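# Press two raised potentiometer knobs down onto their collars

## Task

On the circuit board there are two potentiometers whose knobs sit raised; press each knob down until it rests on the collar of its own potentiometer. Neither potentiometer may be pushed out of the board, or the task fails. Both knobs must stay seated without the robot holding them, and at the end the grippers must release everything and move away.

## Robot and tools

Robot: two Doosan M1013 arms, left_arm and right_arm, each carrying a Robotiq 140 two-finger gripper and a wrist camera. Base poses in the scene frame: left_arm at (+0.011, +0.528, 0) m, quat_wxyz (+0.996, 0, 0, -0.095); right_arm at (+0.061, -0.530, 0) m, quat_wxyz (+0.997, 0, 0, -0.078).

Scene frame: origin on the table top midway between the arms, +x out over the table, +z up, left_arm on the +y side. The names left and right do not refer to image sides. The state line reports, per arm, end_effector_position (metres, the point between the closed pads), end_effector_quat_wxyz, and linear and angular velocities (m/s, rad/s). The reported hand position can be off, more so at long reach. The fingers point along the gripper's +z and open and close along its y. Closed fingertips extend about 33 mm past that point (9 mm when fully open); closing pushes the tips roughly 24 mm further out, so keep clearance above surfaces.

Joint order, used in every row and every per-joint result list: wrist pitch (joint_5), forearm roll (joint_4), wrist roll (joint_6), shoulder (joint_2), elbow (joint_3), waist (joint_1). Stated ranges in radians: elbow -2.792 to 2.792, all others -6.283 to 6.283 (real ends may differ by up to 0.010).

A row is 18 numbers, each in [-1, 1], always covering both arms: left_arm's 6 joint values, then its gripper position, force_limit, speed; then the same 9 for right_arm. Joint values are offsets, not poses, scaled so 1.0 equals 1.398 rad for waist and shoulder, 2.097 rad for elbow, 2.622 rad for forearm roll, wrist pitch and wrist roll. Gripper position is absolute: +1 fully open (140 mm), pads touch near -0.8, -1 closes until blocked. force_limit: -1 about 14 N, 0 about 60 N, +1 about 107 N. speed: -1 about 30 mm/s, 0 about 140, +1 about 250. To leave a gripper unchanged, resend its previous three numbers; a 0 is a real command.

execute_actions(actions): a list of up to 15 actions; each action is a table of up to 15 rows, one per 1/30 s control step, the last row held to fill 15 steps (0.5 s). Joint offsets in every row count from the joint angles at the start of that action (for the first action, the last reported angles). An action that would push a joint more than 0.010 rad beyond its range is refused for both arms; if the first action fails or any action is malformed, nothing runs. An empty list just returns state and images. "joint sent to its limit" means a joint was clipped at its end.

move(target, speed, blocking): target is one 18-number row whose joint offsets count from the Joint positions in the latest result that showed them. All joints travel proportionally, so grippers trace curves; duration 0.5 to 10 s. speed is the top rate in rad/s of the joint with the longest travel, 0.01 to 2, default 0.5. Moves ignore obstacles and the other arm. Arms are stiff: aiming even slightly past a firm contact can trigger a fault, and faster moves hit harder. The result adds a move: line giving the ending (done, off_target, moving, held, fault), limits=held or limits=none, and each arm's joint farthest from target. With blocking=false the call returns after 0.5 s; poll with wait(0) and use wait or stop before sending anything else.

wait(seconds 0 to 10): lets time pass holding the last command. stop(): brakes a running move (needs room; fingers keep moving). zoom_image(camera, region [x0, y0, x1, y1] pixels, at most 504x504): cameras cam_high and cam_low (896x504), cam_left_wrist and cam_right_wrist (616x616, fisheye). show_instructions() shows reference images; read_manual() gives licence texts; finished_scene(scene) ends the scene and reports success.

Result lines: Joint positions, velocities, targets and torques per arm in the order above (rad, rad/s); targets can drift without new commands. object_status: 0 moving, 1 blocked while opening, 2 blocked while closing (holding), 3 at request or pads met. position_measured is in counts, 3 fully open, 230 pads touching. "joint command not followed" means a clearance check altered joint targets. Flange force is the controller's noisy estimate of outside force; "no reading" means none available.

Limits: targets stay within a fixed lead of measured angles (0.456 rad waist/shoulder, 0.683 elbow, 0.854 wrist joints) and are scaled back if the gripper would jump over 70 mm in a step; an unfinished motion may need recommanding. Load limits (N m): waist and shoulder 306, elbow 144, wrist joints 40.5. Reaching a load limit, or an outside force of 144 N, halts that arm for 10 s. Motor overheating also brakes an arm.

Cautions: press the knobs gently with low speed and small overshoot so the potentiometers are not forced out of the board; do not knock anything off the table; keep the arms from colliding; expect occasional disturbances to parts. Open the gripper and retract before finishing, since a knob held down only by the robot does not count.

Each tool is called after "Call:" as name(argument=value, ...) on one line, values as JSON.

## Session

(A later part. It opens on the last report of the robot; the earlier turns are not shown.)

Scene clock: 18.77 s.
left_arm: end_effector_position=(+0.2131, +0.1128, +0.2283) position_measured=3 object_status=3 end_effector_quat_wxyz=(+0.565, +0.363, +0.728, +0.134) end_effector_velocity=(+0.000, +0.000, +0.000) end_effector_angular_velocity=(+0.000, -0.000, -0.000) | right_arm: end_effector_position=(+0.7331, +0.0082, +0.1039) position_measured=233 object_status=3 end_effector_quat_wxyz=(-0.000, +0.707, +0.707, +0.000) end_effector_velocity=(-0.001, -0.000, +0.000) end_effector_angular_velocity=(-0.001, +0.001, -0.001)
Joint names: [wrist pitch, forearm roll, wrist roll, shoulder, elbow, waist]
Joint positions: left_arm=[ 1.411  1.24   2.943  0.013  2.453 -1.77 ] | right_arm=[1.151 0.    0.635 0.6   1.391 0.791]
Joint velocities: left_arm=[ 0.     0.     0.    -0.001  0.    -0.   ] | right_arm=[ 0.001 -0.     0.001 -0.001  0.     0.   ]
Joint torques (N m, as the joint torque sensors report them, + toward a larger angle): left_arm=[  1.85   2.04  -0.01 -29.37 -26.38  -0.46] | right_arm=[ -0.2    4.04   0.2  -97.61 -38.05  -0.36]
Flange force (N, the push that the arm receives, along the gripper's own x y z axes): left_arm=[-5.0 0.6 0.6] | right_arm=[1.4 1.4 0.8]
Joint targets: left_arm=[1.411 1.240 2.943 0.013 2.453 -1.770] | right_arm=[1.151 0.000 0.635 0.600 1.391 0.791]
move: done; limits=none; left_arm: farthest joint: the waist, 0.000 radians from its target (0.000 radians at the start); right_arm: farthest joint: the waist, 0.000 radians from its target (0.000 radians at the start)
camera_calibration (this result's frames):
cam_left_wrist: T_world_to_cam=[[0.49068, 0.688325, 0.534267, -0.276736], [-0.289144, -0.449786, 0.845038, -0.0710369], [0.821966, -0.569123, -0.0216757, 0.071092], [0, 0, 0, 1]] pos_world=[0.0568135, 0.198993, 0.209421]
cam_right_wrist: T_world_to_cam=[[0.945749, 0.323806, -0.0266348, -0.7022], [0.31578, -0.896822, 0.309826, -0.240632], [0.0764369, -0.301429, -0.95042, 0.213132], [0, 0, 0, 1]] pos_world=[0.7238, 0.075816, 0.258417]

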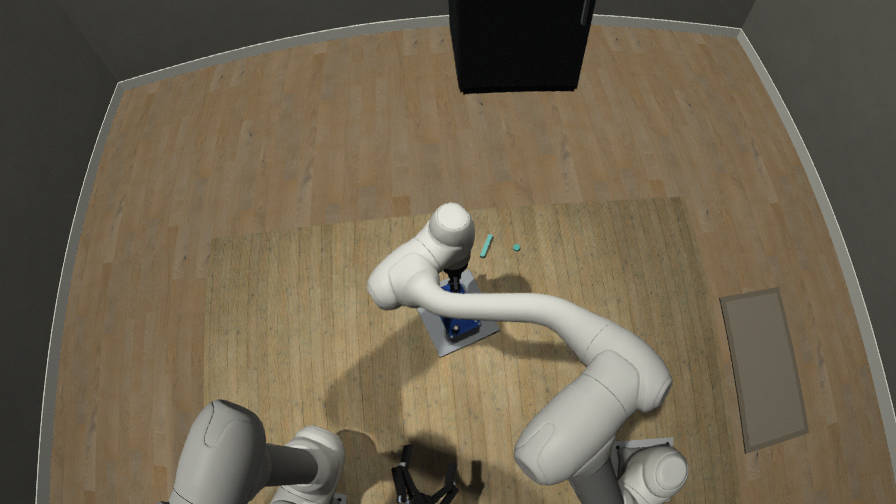

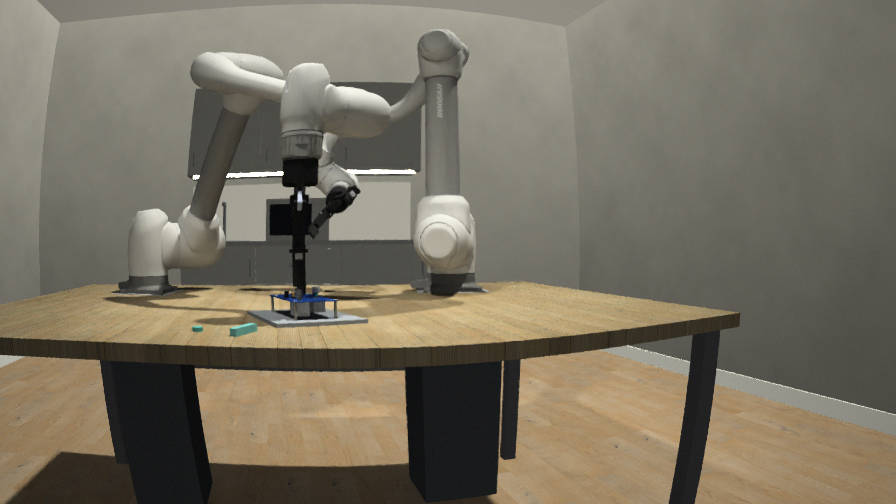

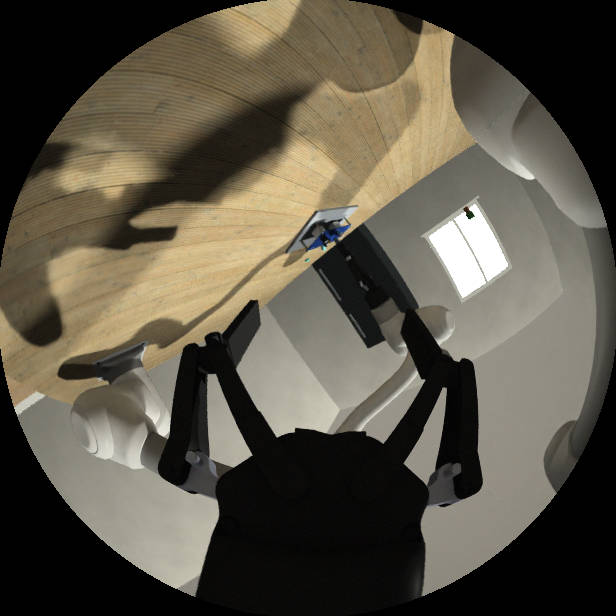

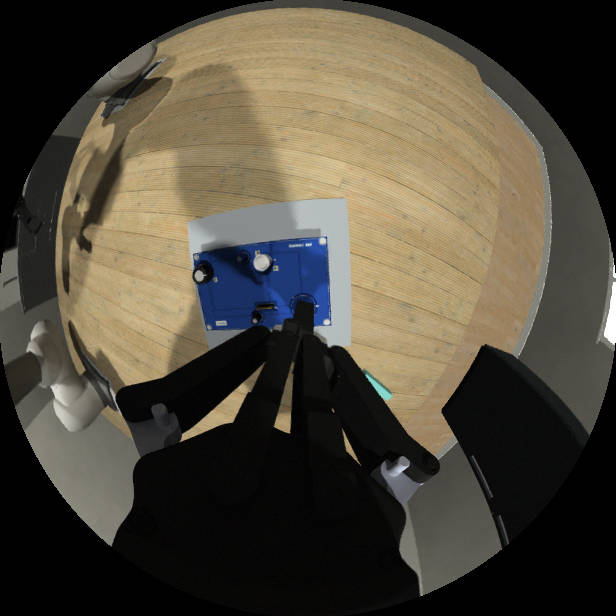

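Call:
move(target=[0,0,0,0,0,0,1,0,0,0.00589,0,0.02658,-0.02110,0.00672,0.04984,-1,0,1], speed=0.12)

Call:
zoom_image(camera="cam_low", region=[280, 262, 340, 308])

Call:
zoom_image(camera="cam_right_wrist", region=[230, 230, 370, 350])

Scene clock: 20.80 s.
left_arm: end_effector_position=(+0.2131, +0.1128, +0.2283) position_measured=3 object_status=3 end_effector_quat_wxyz=(+0.565, +0.363, +0.728, +0.134) end_effector_velocity=(+0.001, +0.001, -0.000) end_effector_angular_velocity=(+0.002, -0.001, +0.001) | right_arm: end_effector_position=(+0.6851, +0.0459, +0.1219) position_measured=233 object_status=3 end_effector_quat_wxyz=(-0.000, +0.707, +0.707, +0.000) end_effector_velocity=(-0.001, +0.001, +0.001) end_effector_angular_velocity=(+0.001, -0.000, +0.000)
Joint names: [wrist pitch, forearm roll, wrist roll, shoulder, elbow, waist]
Joint positions: left_arm=[ 1.411  1.24   2.943  0.013  2.453 -1.77 ] | right_arm=[1.166 0.    0.705 0.57  1.405 0.861]
Joint velocities: left_arm=[ 0.     0.     0.    -0.001  0.003  0.   ] | right_arm=[-0.     0.     0.002 -0.001  0.     0.002]
Joint torques (N m, as the joint torque sensors report them, + toward a larger angle): left_arm=[  1.96   2.02  -0.05 -30.12 -26.24  -0.84] | right_arm=[ -0.24   4.29  -0.17 -95.71 -37.44   3.89]
Flange force (N, the push that the arm receives, along the gripper's own x y z axes): left_arm=[-5.4 -1.3 2.1] | right_arm=[-0.3 6.5 -0.1]
Joint targets: left_arm=[1.411 1.240 2.943 0.013 2.453 -1.770] | right_arm=[1.166 0.000 0.705 0.570 1.405 0.861]
move: done; limits=none; left_arm: farthest joint: the waist, 0.000 radians from its target (0.000 radians at the start); right_arm: farthest joint: the waist, 0.000 radians from its target (0.069 radians at the start)
camera_calibration (this result's frames):
cam_left_wrist: T_world_to_cam=[[0.49068, 0.688325, 0.534267, -0.276736], [-0.289144, -0.449785, 0.845038, -0.071037], [0.821966, -0.569124, -0.0216756, 0.071092], [0, 0, 0, 1]] pos_world=[0.0568135, 0.198993, 0.209421]
cam_right_wrist: T_world_to_cam=[[0.945748, 0.323801, -0.0266998, -0.668573], [0.315795, -0.896817, 0.309828, -0.197161], [0.0763778, -0.301451, -0.950418, 0.245284], [0, 0, 0, 1]] pos_world=[0.67583, 0.113608, 0.276357]

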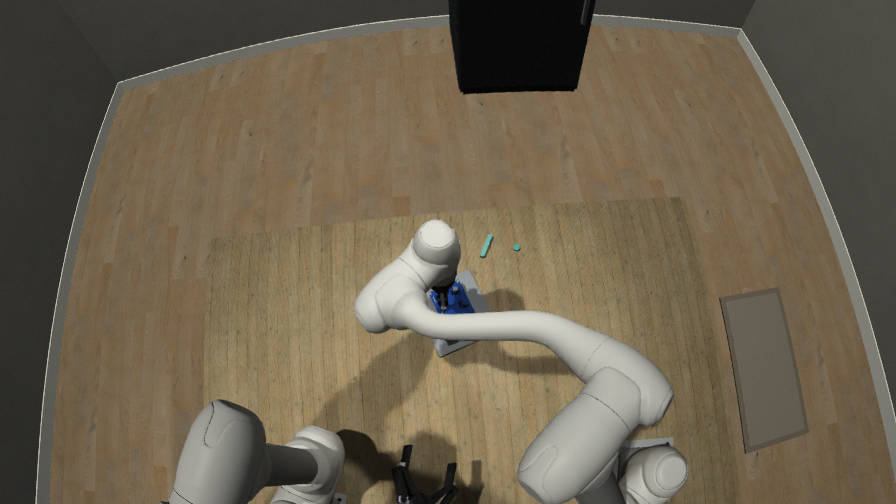

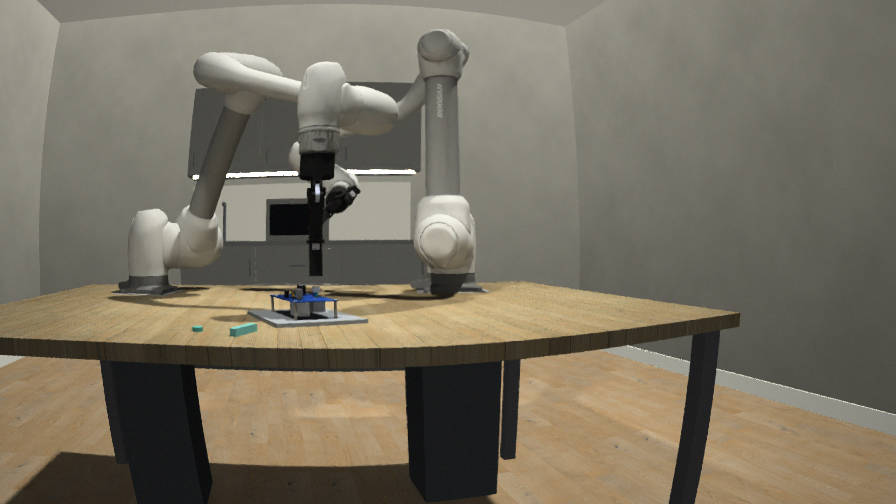

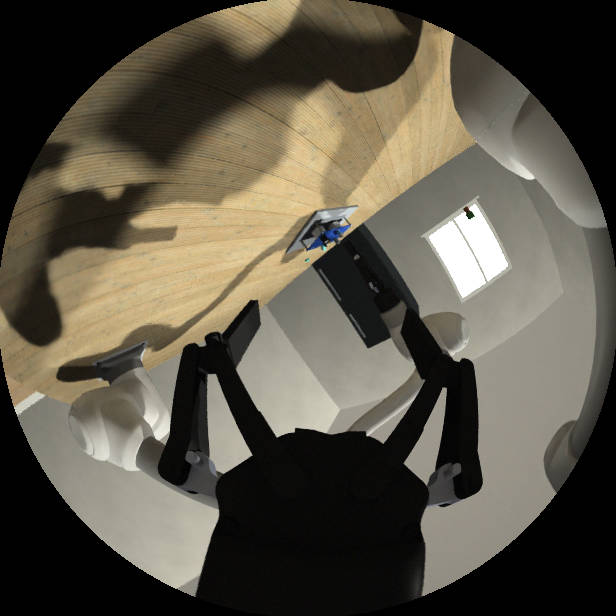

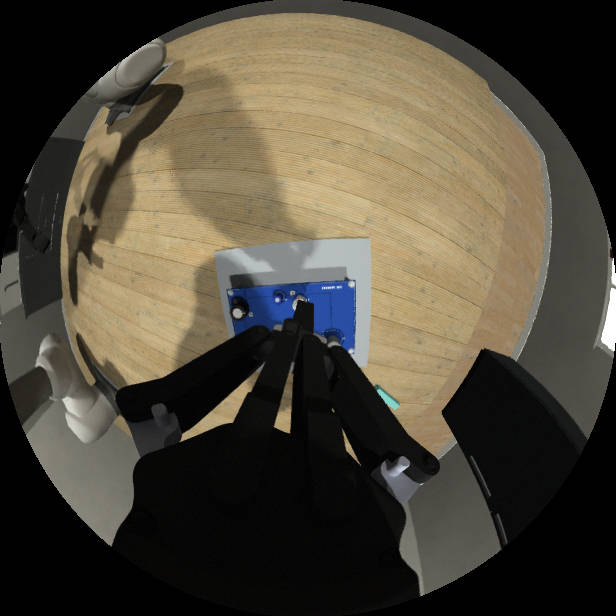

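Region (280, 262, 340, 308) of cam_low's 896x504 image, scaled by 8.400, with more detail than that image has; it fills the top 386 rows of this view, and the rest is white.

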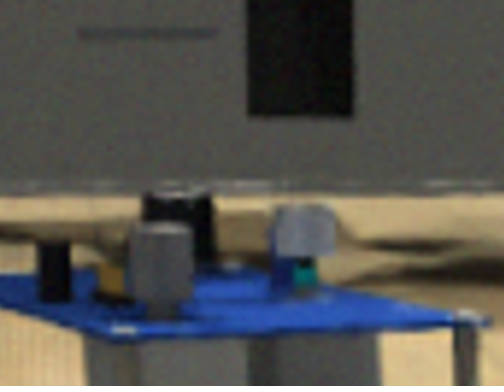

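Region (230, 230, 370, 350) of cam_right_wrist's 616x616 image, scaled by 3.600, with more detail than that image has; it fills the top 432 rows of this view, and the rest is white.

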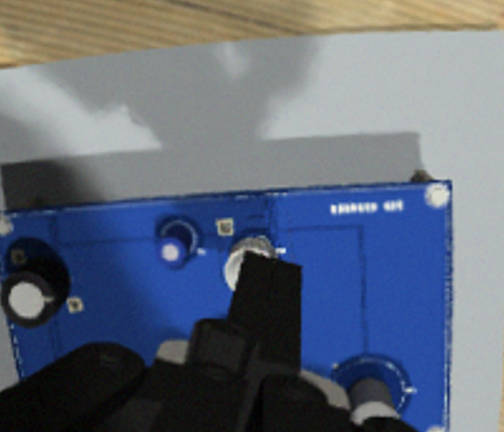

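Call:
zoom_image(camera="cam_right_wrist", region=[270, 280, 330, 330])

Region (270, 280, 330, 330) of cam_right_wrist's 616x616 image, scaled by 8.400, with more detail than that image has.

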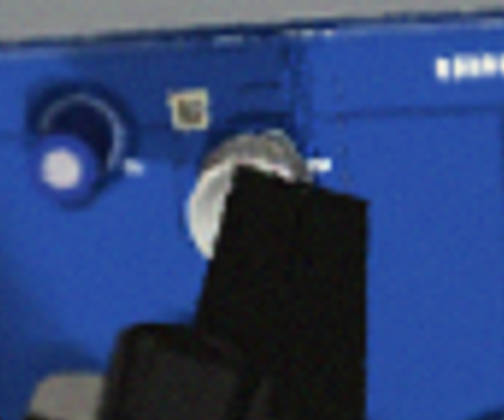

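Call:
move(target=[0,0,0,0,0,0,1,0,0,-0.009245,0,0.001806,0.003419,0.00928,0.003387,-1,0,1], speed=0.04)

Call:
zoom_image(camera="cam_low", region=[290, 268, 340, 306])

Call:
zoom_image(camera="cam_right_wrist", region=[270, 280, 330, 330])

Scene clock: 23.60 s.
left_arm: end_effector_position=(+0.2131, +0.1128, +0.2283) position_measured=3 object_status=3 end_effector_quat_wxyz=(+0.565, +0.363, +0.728, +0.134) end_effector_velocity=(-0.001, -0.002, +0.001) end_effector_angular_velocity=(-0.003, +0.002, -0.000) | right_arm: end_effector_position=(+0.6801, +0.0469, +0.1080) position_measured=233 object_status=3 end_effector_quat_wxyz=(-0.000, +0.707, +0.707, +0.000) end_effector_velocity=(-0.000, -0.001, -0.001) end_effector_angular_velocity=(-0.001, -0.001, +0.001)
Joint names: [wrist pitch, forearm roll, wrist roll, shoulder, elbow, waist]
Joint positions: left_arm=[ 1.411  1.24   2.943  0.013  2.453 -1.77 ] | right_arm=[1.142 0.    0.71  0.575 1.424 0.866]
Joint velocities: left_arm=[-0.    -0.    -0.    -0.001 -0.003 -0.   ] | right_arm=[-0.001 -0.002  0.     0.     0.002  0.   ]
Joint torques (N m, as the joint torque sensors report them, + toward a larger angle): left_arm=[  1.91   1.95  -0.1  -29.37 -25.98  -0.97] | right_arm=[  0.16   4.3    0.03 -97.02 -38.25   1.14]
Flange force (N, the push that the arm receives, along the gripper's own x y z axes): left_arm=[-6.6 0.3 1.7] | right_arm=[1.1 3.3 2.5]
Joint targets: left_arm=[1.411 1.240 2.943 0.013 2.453 -1.770] | right_arm=[1.142 0.000 0.710 0.575 1.424 0.866]
move: done; limits=none; left_arm: farthest joint: the waist, 0.000 radians from its target (0.000 radians at the start); right_arm: farthest joint: the waist, 0.000 radians from its target (0.005 radians at the start)
camera_calibration (this result's frames):
cam_left_wrist: T_world_to_cam=[[0.49068, 0.688325, 0.534267, -0.276735], [-0.289144, -0.449785, 0.845038, -0.071037], [0.821966, -0.569123, -0.0216757, 0.0710921], [0, 0, 0, 1]] pos_world=[0.0568134, 0.198993, 0.209421]
cam_right_wrist: T_world_to_cam=[[0.94575, 0.323798, -0.0266921, -0.664563], [0.315789, -0.896819, 0.309826, -0.190375], [0.0763829, -0.301447, -0.950419, 0.232732], [0, 0, 0, 1]] pos_world=[0.670852, 0.114608, 0.262437]

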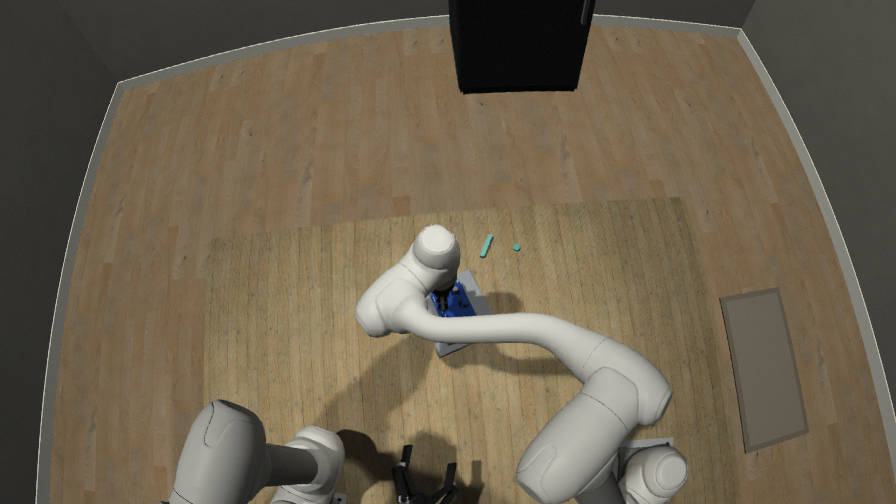

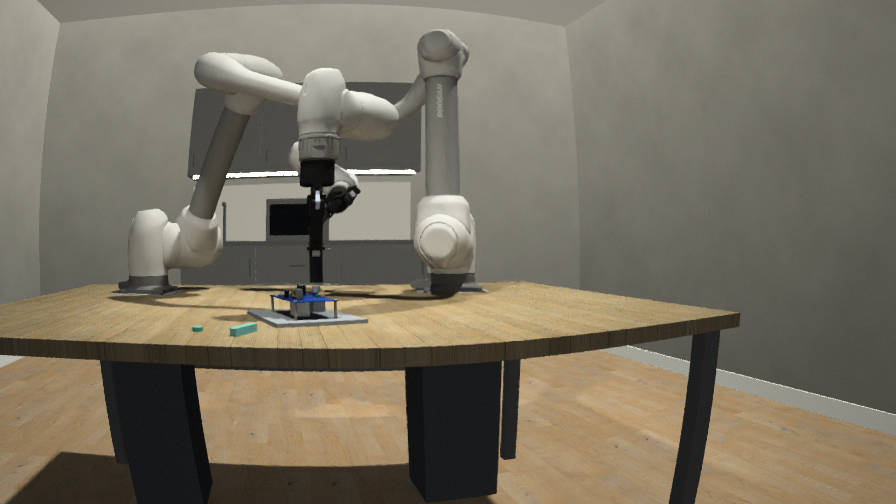

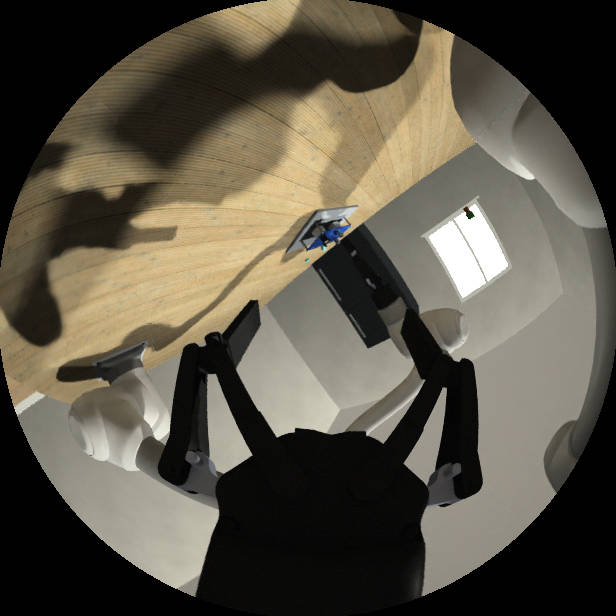

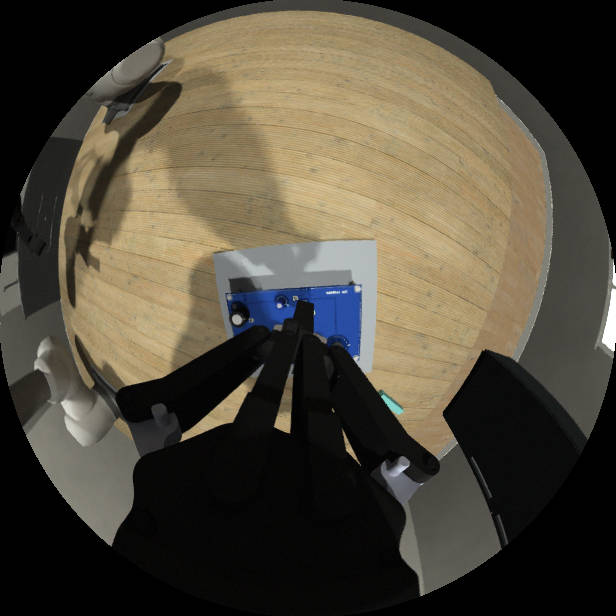

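Region (290, 268, 340, 306) of cam_low's 896x504 image, scaled by 10.080, with more detail than that image has; it fills the top 383 rows of this view, and the rest is white.

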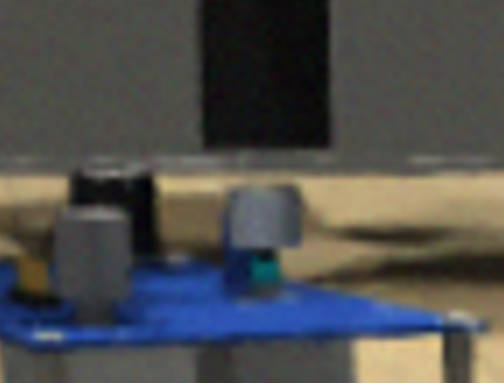

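Region (270, 280, 330, 330) of cam_right_wrist's 616x616 image, scaled by 8.400, with more detail than that image has.

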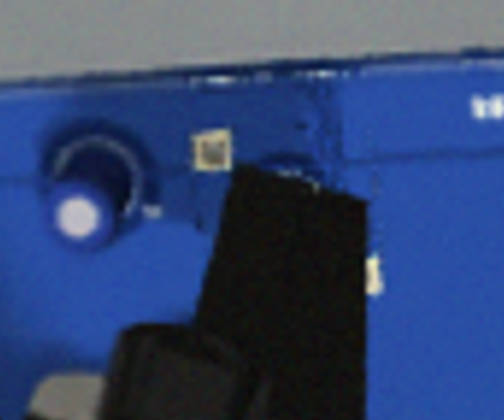

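Call:
move(target=[0,0,0,0,0,0,1,0,0,-0.008064,0,0,0.006958,0.00546,0,-1,0,1], speed=0.012)

Call:
zoom_image(camera="cam_low", region=[290, 268, 340, 306])

Scene clock: 26.37 s.
left_arm: end_effector_position=(+0.2131, +0.1128, +0.2283) position_measured=3 object_status=3 end_effector_quat_wxyz=(+0.565, +0.363, +0.728, +0.134) end_effector_velocity=(+0.001, +0.001, -0.001) end_effector_angular_velocity=(+0.002, -0.001, +0.000) | right_arm: end_effector_position=(+0.6801, +0.0470, +0.0940) position_measured=233 object_status=3 end_effector_quat_wxyz=(-0.000, +0.707, +0.707, +0.000) end_effector_velocity=(+0.000, +0.000, -0.001) end_effector_angular_velocity=(+0.001, -0.000, -0.000)
Joint names: [wrist pitch, forearm roll, wrist roll, shoulder, elbow, waist]
Joint positions: left_arm=[ 1.411  1.24   2.943  0.013  2.453 -1.77 ] | right_arm=[1.121 0.    0.71  0.585 1.436 0.866]
Joint velocities: left_arm=[-0.     0.     0.     0.     0.002  0.   ] | right_arm=[-0.002  0.001 -0.     0.001  0.    -0.   ]
Joint torques (N m, as the joint torque sensors report them, + toward a larger angle): left_arm=[  1.79   1.9    0.03 -28.69 -26.2   -0.14] | right_arm=[  0.08   4.45   0.14 -89.2  -33.95   1.95]
Flange force (N, the push that the arm receives, along the gripper's own x y z axes): left_arm=[-5.0 1.6 -0.5] | right_arm=[-1.4 2.1 -6.7]
Joint targets: left_arm=[1.411 1.240 2.943 0.013 2.453 -1.770] | right_arm=[1.121 0.000 0.710 0.585 1.436 0.866]
move: done; limits=none; left_arm: farthest joint: the waist, 0.000 radians from its target (0.000 radians at the start); right_arm: farthest joint: the waist, 0.000 radians from its target (0.000 radians at the start)
camera_calibration (this result's frames):
cam_left_wrist: T_world_to_cam=[[0.49068, 0.688325, 0.534267, -0.276736], [-0.289144, -0.449786, 0.845038, -0.0710369], [0.821966, -0.569123, -0.0216757, 0.071092], [0, 0, 0, 1]] pos_world=[0.0568135, 0.198993, 0.209421]
cam_right_wrist: T_world_to_cam=[[0.94575, 0.323793, -0.0267236, -0.664925], [0.315794, -0.896813, 0.30984, -0.186045], [0.076358, -0.30147, -0.950413, 0.219511], [0, 0, 0, 1]] pos_world=[0.670844, 0.114626, 0.248501]

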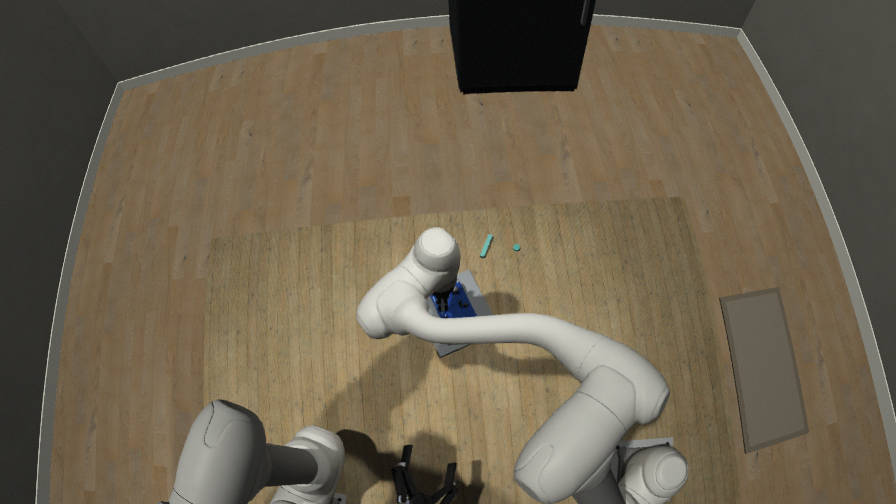

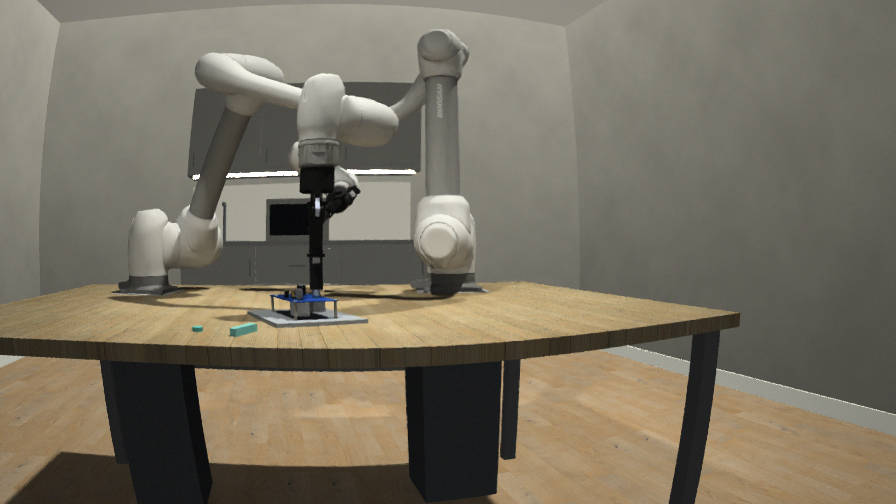

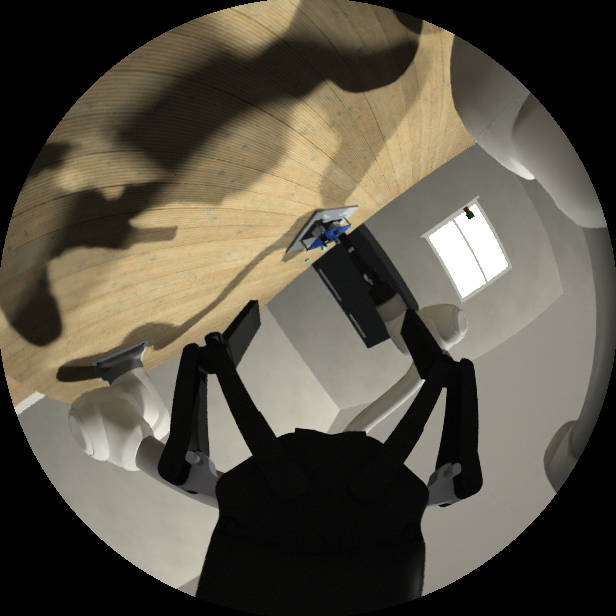

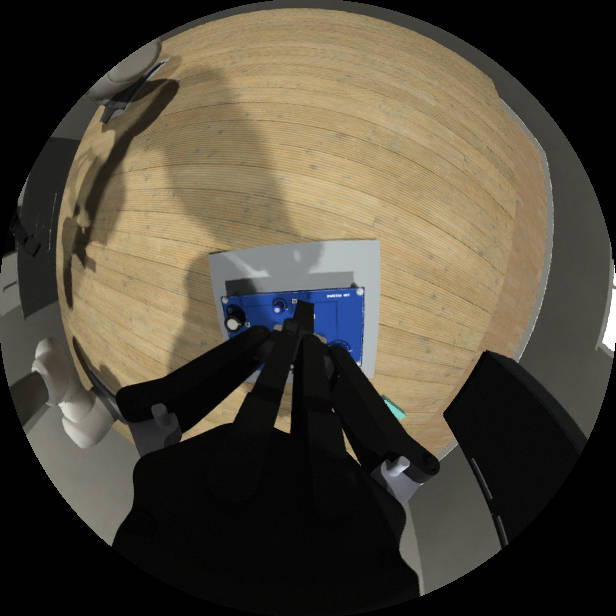

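Region (290, 268, 340, 306) of cam_low's 896x504 image, scaled by 10.080, with more detail than that image has; it fills the top 383 rows of this view, and the rest is white.

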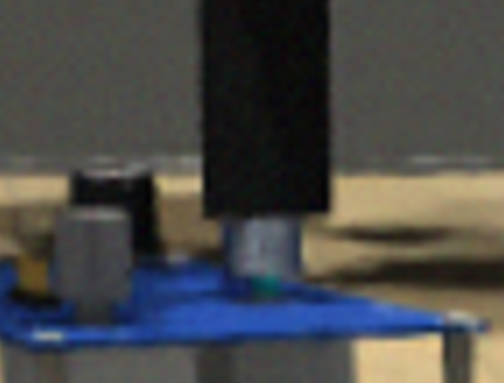

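Call:
move(target=[0,0,0,0,0,0,1,0,0,-0.001325,0,0,0.001143,0.000897,0,-1,0,1], speed=0.01)

Call:
zoom_image(camera="cam_low", region=[304, 284, 328, 304])

Scene clock: 27.43 s.
left_arm: end_effector_position=(+0.2131, +0.1128, +0.2283) position_measured=3 object_status=3 end_effector_quat_wxyz=(+0.565, +0.363, +0.728, +0.134) end_effector_velocity=(+0.000, +0.001, +0.000) end_effector_angular_velocity=(+0.000, -0.000, +0.001) | right_arm: end_effector_position=(+0.6801, +0.0469, +0.0918) position_measured=233 object_status=3 end_effector_quat_wxyz=(-0.000, +0.707, +0.707, +0.000) end_effector_velocity=(-0.000, -0.000, -0.000) end_effector_angular_velocity=(-0.000, +0.001, +0.001)
Joint names: [wrist pitch, forearm roll, wrist roll, shoulder, elbow, waist]
Joint positions: left_arm=[ 1.411  1.24   2.943  0.013  2.453 -1.77 ] | right_arm=[1.118 0.    0.71  0.586 1.438 0.866]
Joint velocities: left_arm=[ 0.    -0.     0.    -0.     0.001  0.001] | right_arm=[ 0.     0.    -0.001  0.     0.     0.   ]
Joint torques (N m, as the joint torque sensors report them, + toward a larger angle): left_arm=[  1.73   1.89  -0.01 -29.24 -26.27  -0.6 ] | right_arm=[ -0.06   4.    -0.29 -91.52 -34.62   3.4 ]
Flange force (N, the push that the arm receives, along the gripper's own x y z axes): left_arm=[-5.5 1.1 0.9] | right_arm=[-1.2 4.0 -4.6]
Joint targets: left_arm=[1.411 1.240 2.943 0.013 2.453 -1.770] | right_arm=[1.117 0.000 0.710 0.586 1.438 0.866]
move: done; limits=none; left_arm: farthest joint: the waist, 0.000 radians from its target (0.000 radians at the start); right_arm: farthest joint: the waist, 0.000 radians from its target (0.000 radians at the start)
camera_calibration (this result's frames):
cam_left_wrist: T_world_to_cam=[[0.49068, 0.688325, 0.534267, -0.276736], [-0.289144, -0.449786, 0.845038, -0.0710369], [0.821967, -0.569123, -0.0216757, 0.0710919], [0, 0, 0, 1]] pos_world=[0.0568135, 0.198993, 0.209421]
cam_right_wrist: T_world_to_cam=[[0.94575, 0.323793, -0.0267273, -0.664964], [0.315794, -0.896812, 0.309842, -0.185357], [0.0763551, -0.301473, -0.950412, 0.217372], [0, 0, 0, 1]] pos_world=[0.670827, 0.114612, 0.246251]

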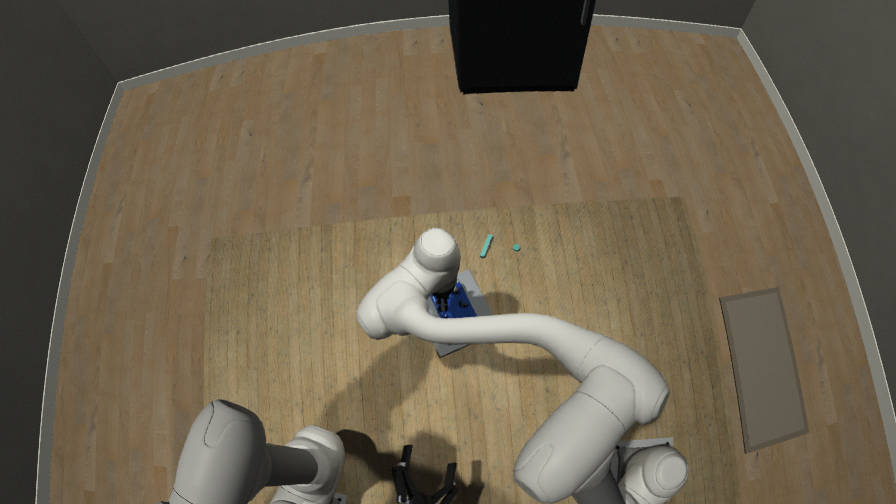

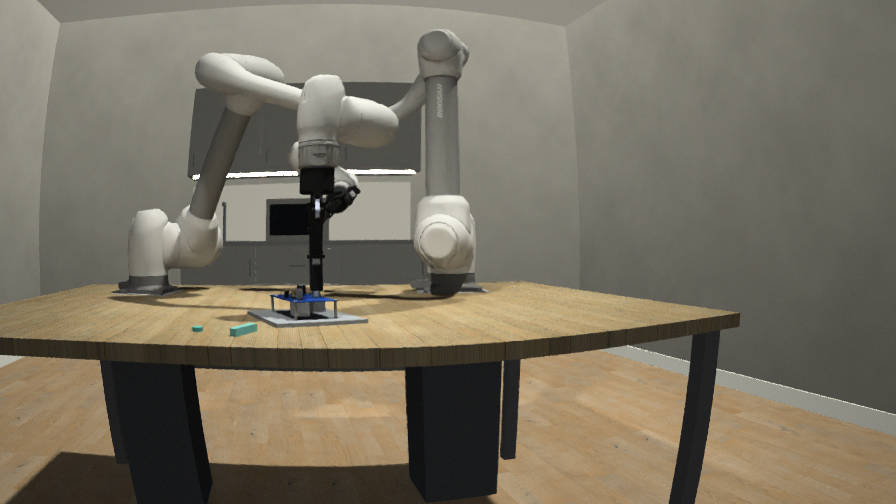

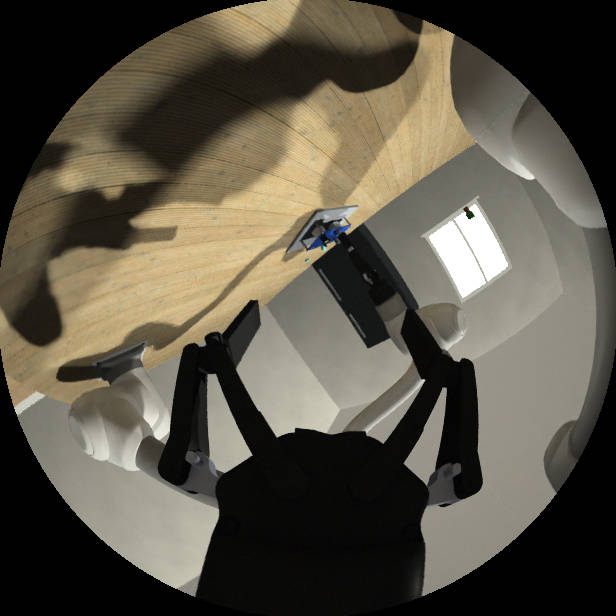

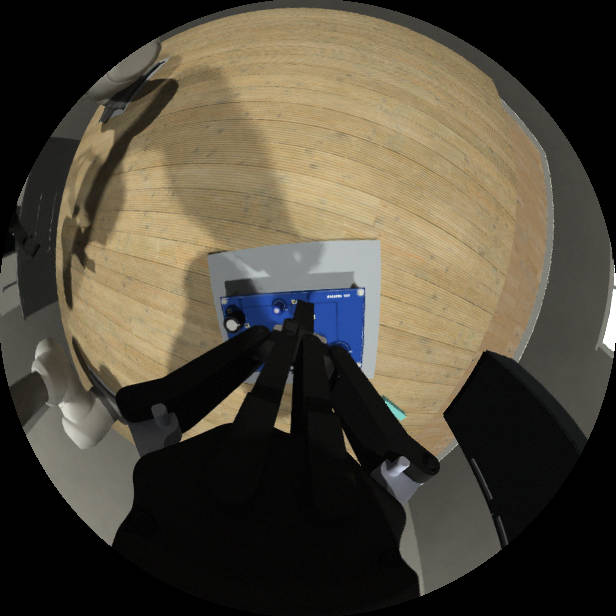

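Region (304, 284, 328, 304) of cam_low's 896x504 image, scaled by 21.000, with more detail than that image has.

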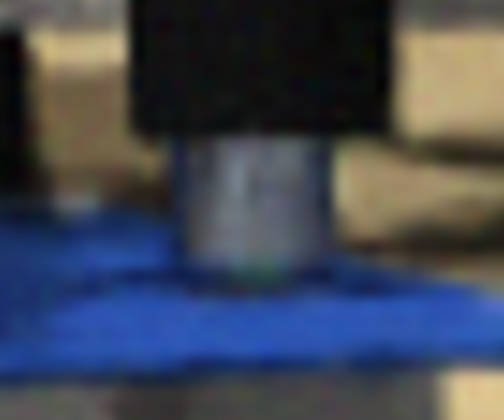

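Call:
move(target=[0,0,0,0,0,0,1,0,0,0.004608,0,0,-0.003976,-0.00312,0,-1,0,1], speed=0.025)

Call:
zoom_image(camera="cam_low", region=[304, 284, 328, 304])

Scene clock: 28.33 s.
left_arm: end_effector_position=(+0.2131, +0.1128, +0.2283) position_measured=3 object_status=3 end_effector_quat_wxyz=(+0.565, +0.363, +0.728, +0.134) end_effector_velocity=(+0.000, -0.000, -0.000) end_effector_angular_velocity=(-0.000, +0.001, +0.000) | right_arm: end_effector_position=(+0.6801, +0.0470, +0.0997) position_measured=233 object_status=3 end_effector_quat_wxyz=(-0.000, +0.707, +0.707, +0.000) end_effector_velocity=(-0.000, -0.000, +0.001) end_effector_angular_velocity=(-0.001, +0.000, +0.001)
Joint names: [wrist pitch, forearm roll, wrist roll, shoulder, elbow, waist]
Joint positions: left_arm=[ 1.411  1.24   2.943  0.013  2.453 -1.77 ] | right_arm=[1.129 0.    0.71  0.581 1.431 0.866]
Joint velocities: left_arm=[-0.001 -0.     0.    -0.    -0.     0.   ] | right_arm=[ 0.003 -0.    -0.001 -0.001 -0.    -0.   ]
Joint torques (N m, as the joint torque sensors report them, + toward a larger angle): left_arm=[  1.89   1.98  -0.01 -29.01 -26.63  -0.31] | right_arm=[ -0.09   4.01  -0.18 -98.92 -37.1    3.59]
Flange force (N, the push that the arm receives, along the gripper's own x y z axes): left_arm=[-4.9 1.4 0.2] | right_arm=[2.4 8.5 2.8]
Joint targets: left_arm=[1.411 1.240 2.943 0.013 2.453 -1.770] | right_arm=[1.130 0.000 0.710 0.581 1.431 0.866]
move: done; limits=none; left_arm: farthest joint: the waist, 0.000 radians from its target (0.000 radians at the start); right_arm: farthest joint: the wrist pitch, 0.001 radians from its target (0.013 radians at the start)
camera_calibration (this result's frames):
cam_left_wrist: T_world_to_cam=[[0.49068, 0.688325, 0.534267, -0.276736], [-0.289144, -0.449785, 0.845038, -0.0710371], [0.821966, -0.569123, -0.0216755, 0.0710919], [0, 0, 0, 1]] pos_world=[0.0568135, 0.198993, 0.209421]
cam_right_wrist: T_world_to_cam=[[0.94575, 0.323795, -0.0267283, -0.664798], [0.315797, -0.896812, 0.309841, -0.18778], [0.0763546, -0.301472, -0.950413, 0.22486], [0, 0, 0, 1]] pos_world=[0.670864, 0.114644, 0.254123]

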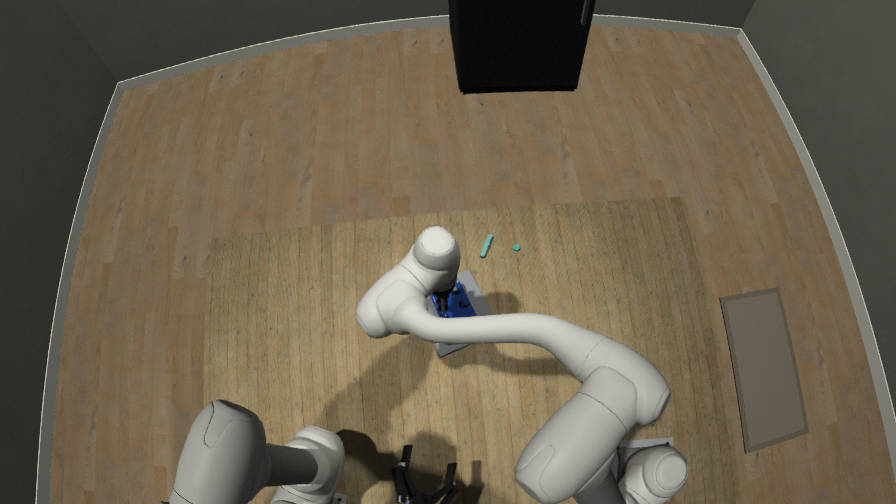

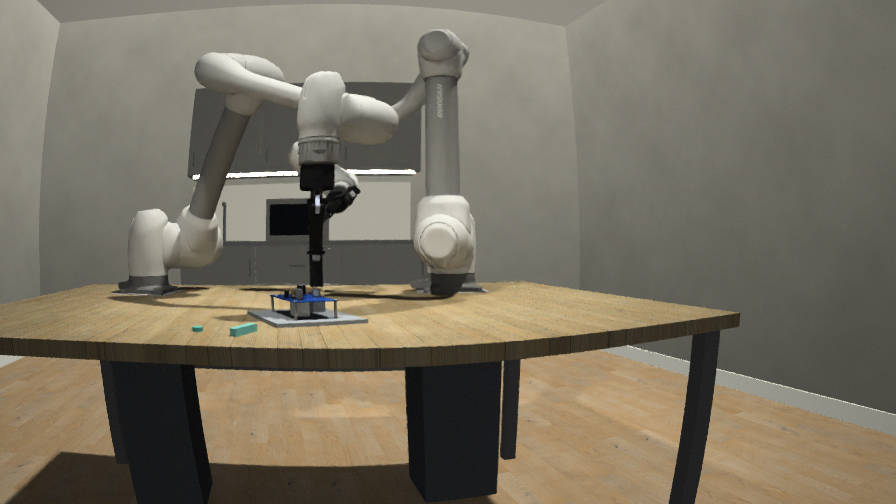

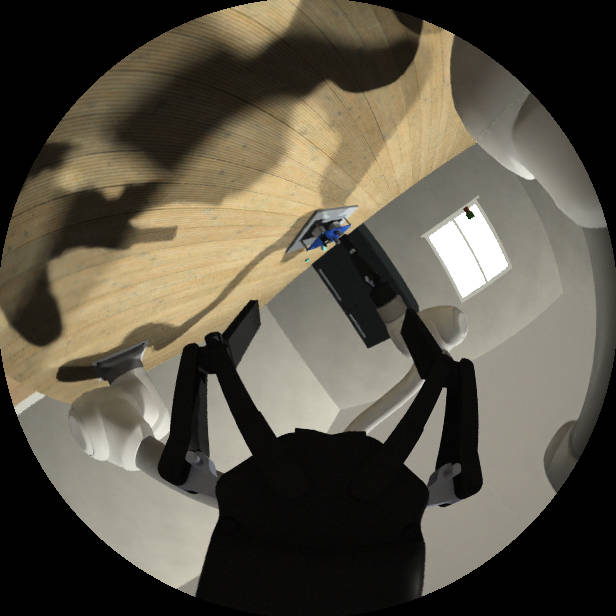

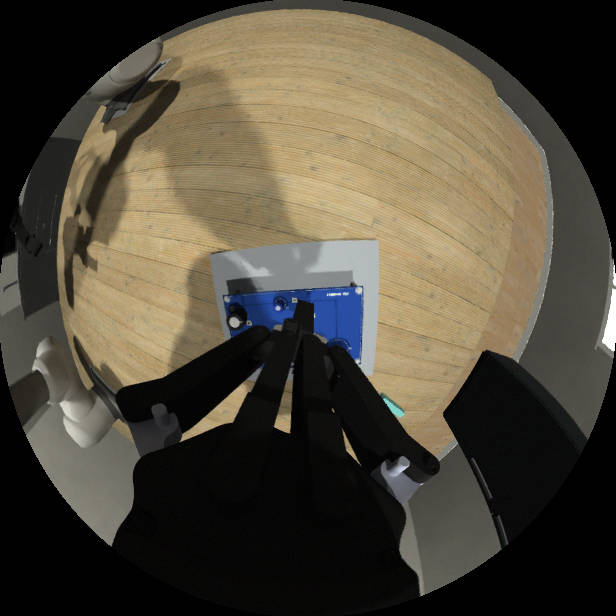

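Region (304, 284, 328, 304) of cam_low's 896x504 image, scaled by 21.000, with more detail than that image has.

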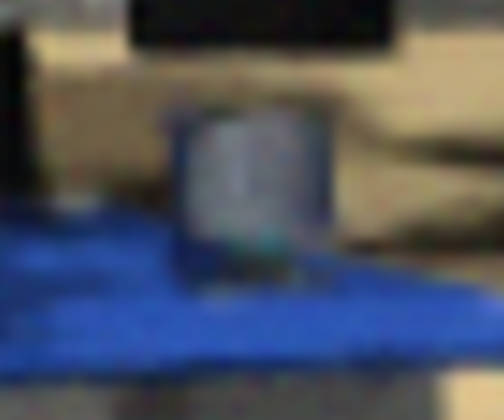

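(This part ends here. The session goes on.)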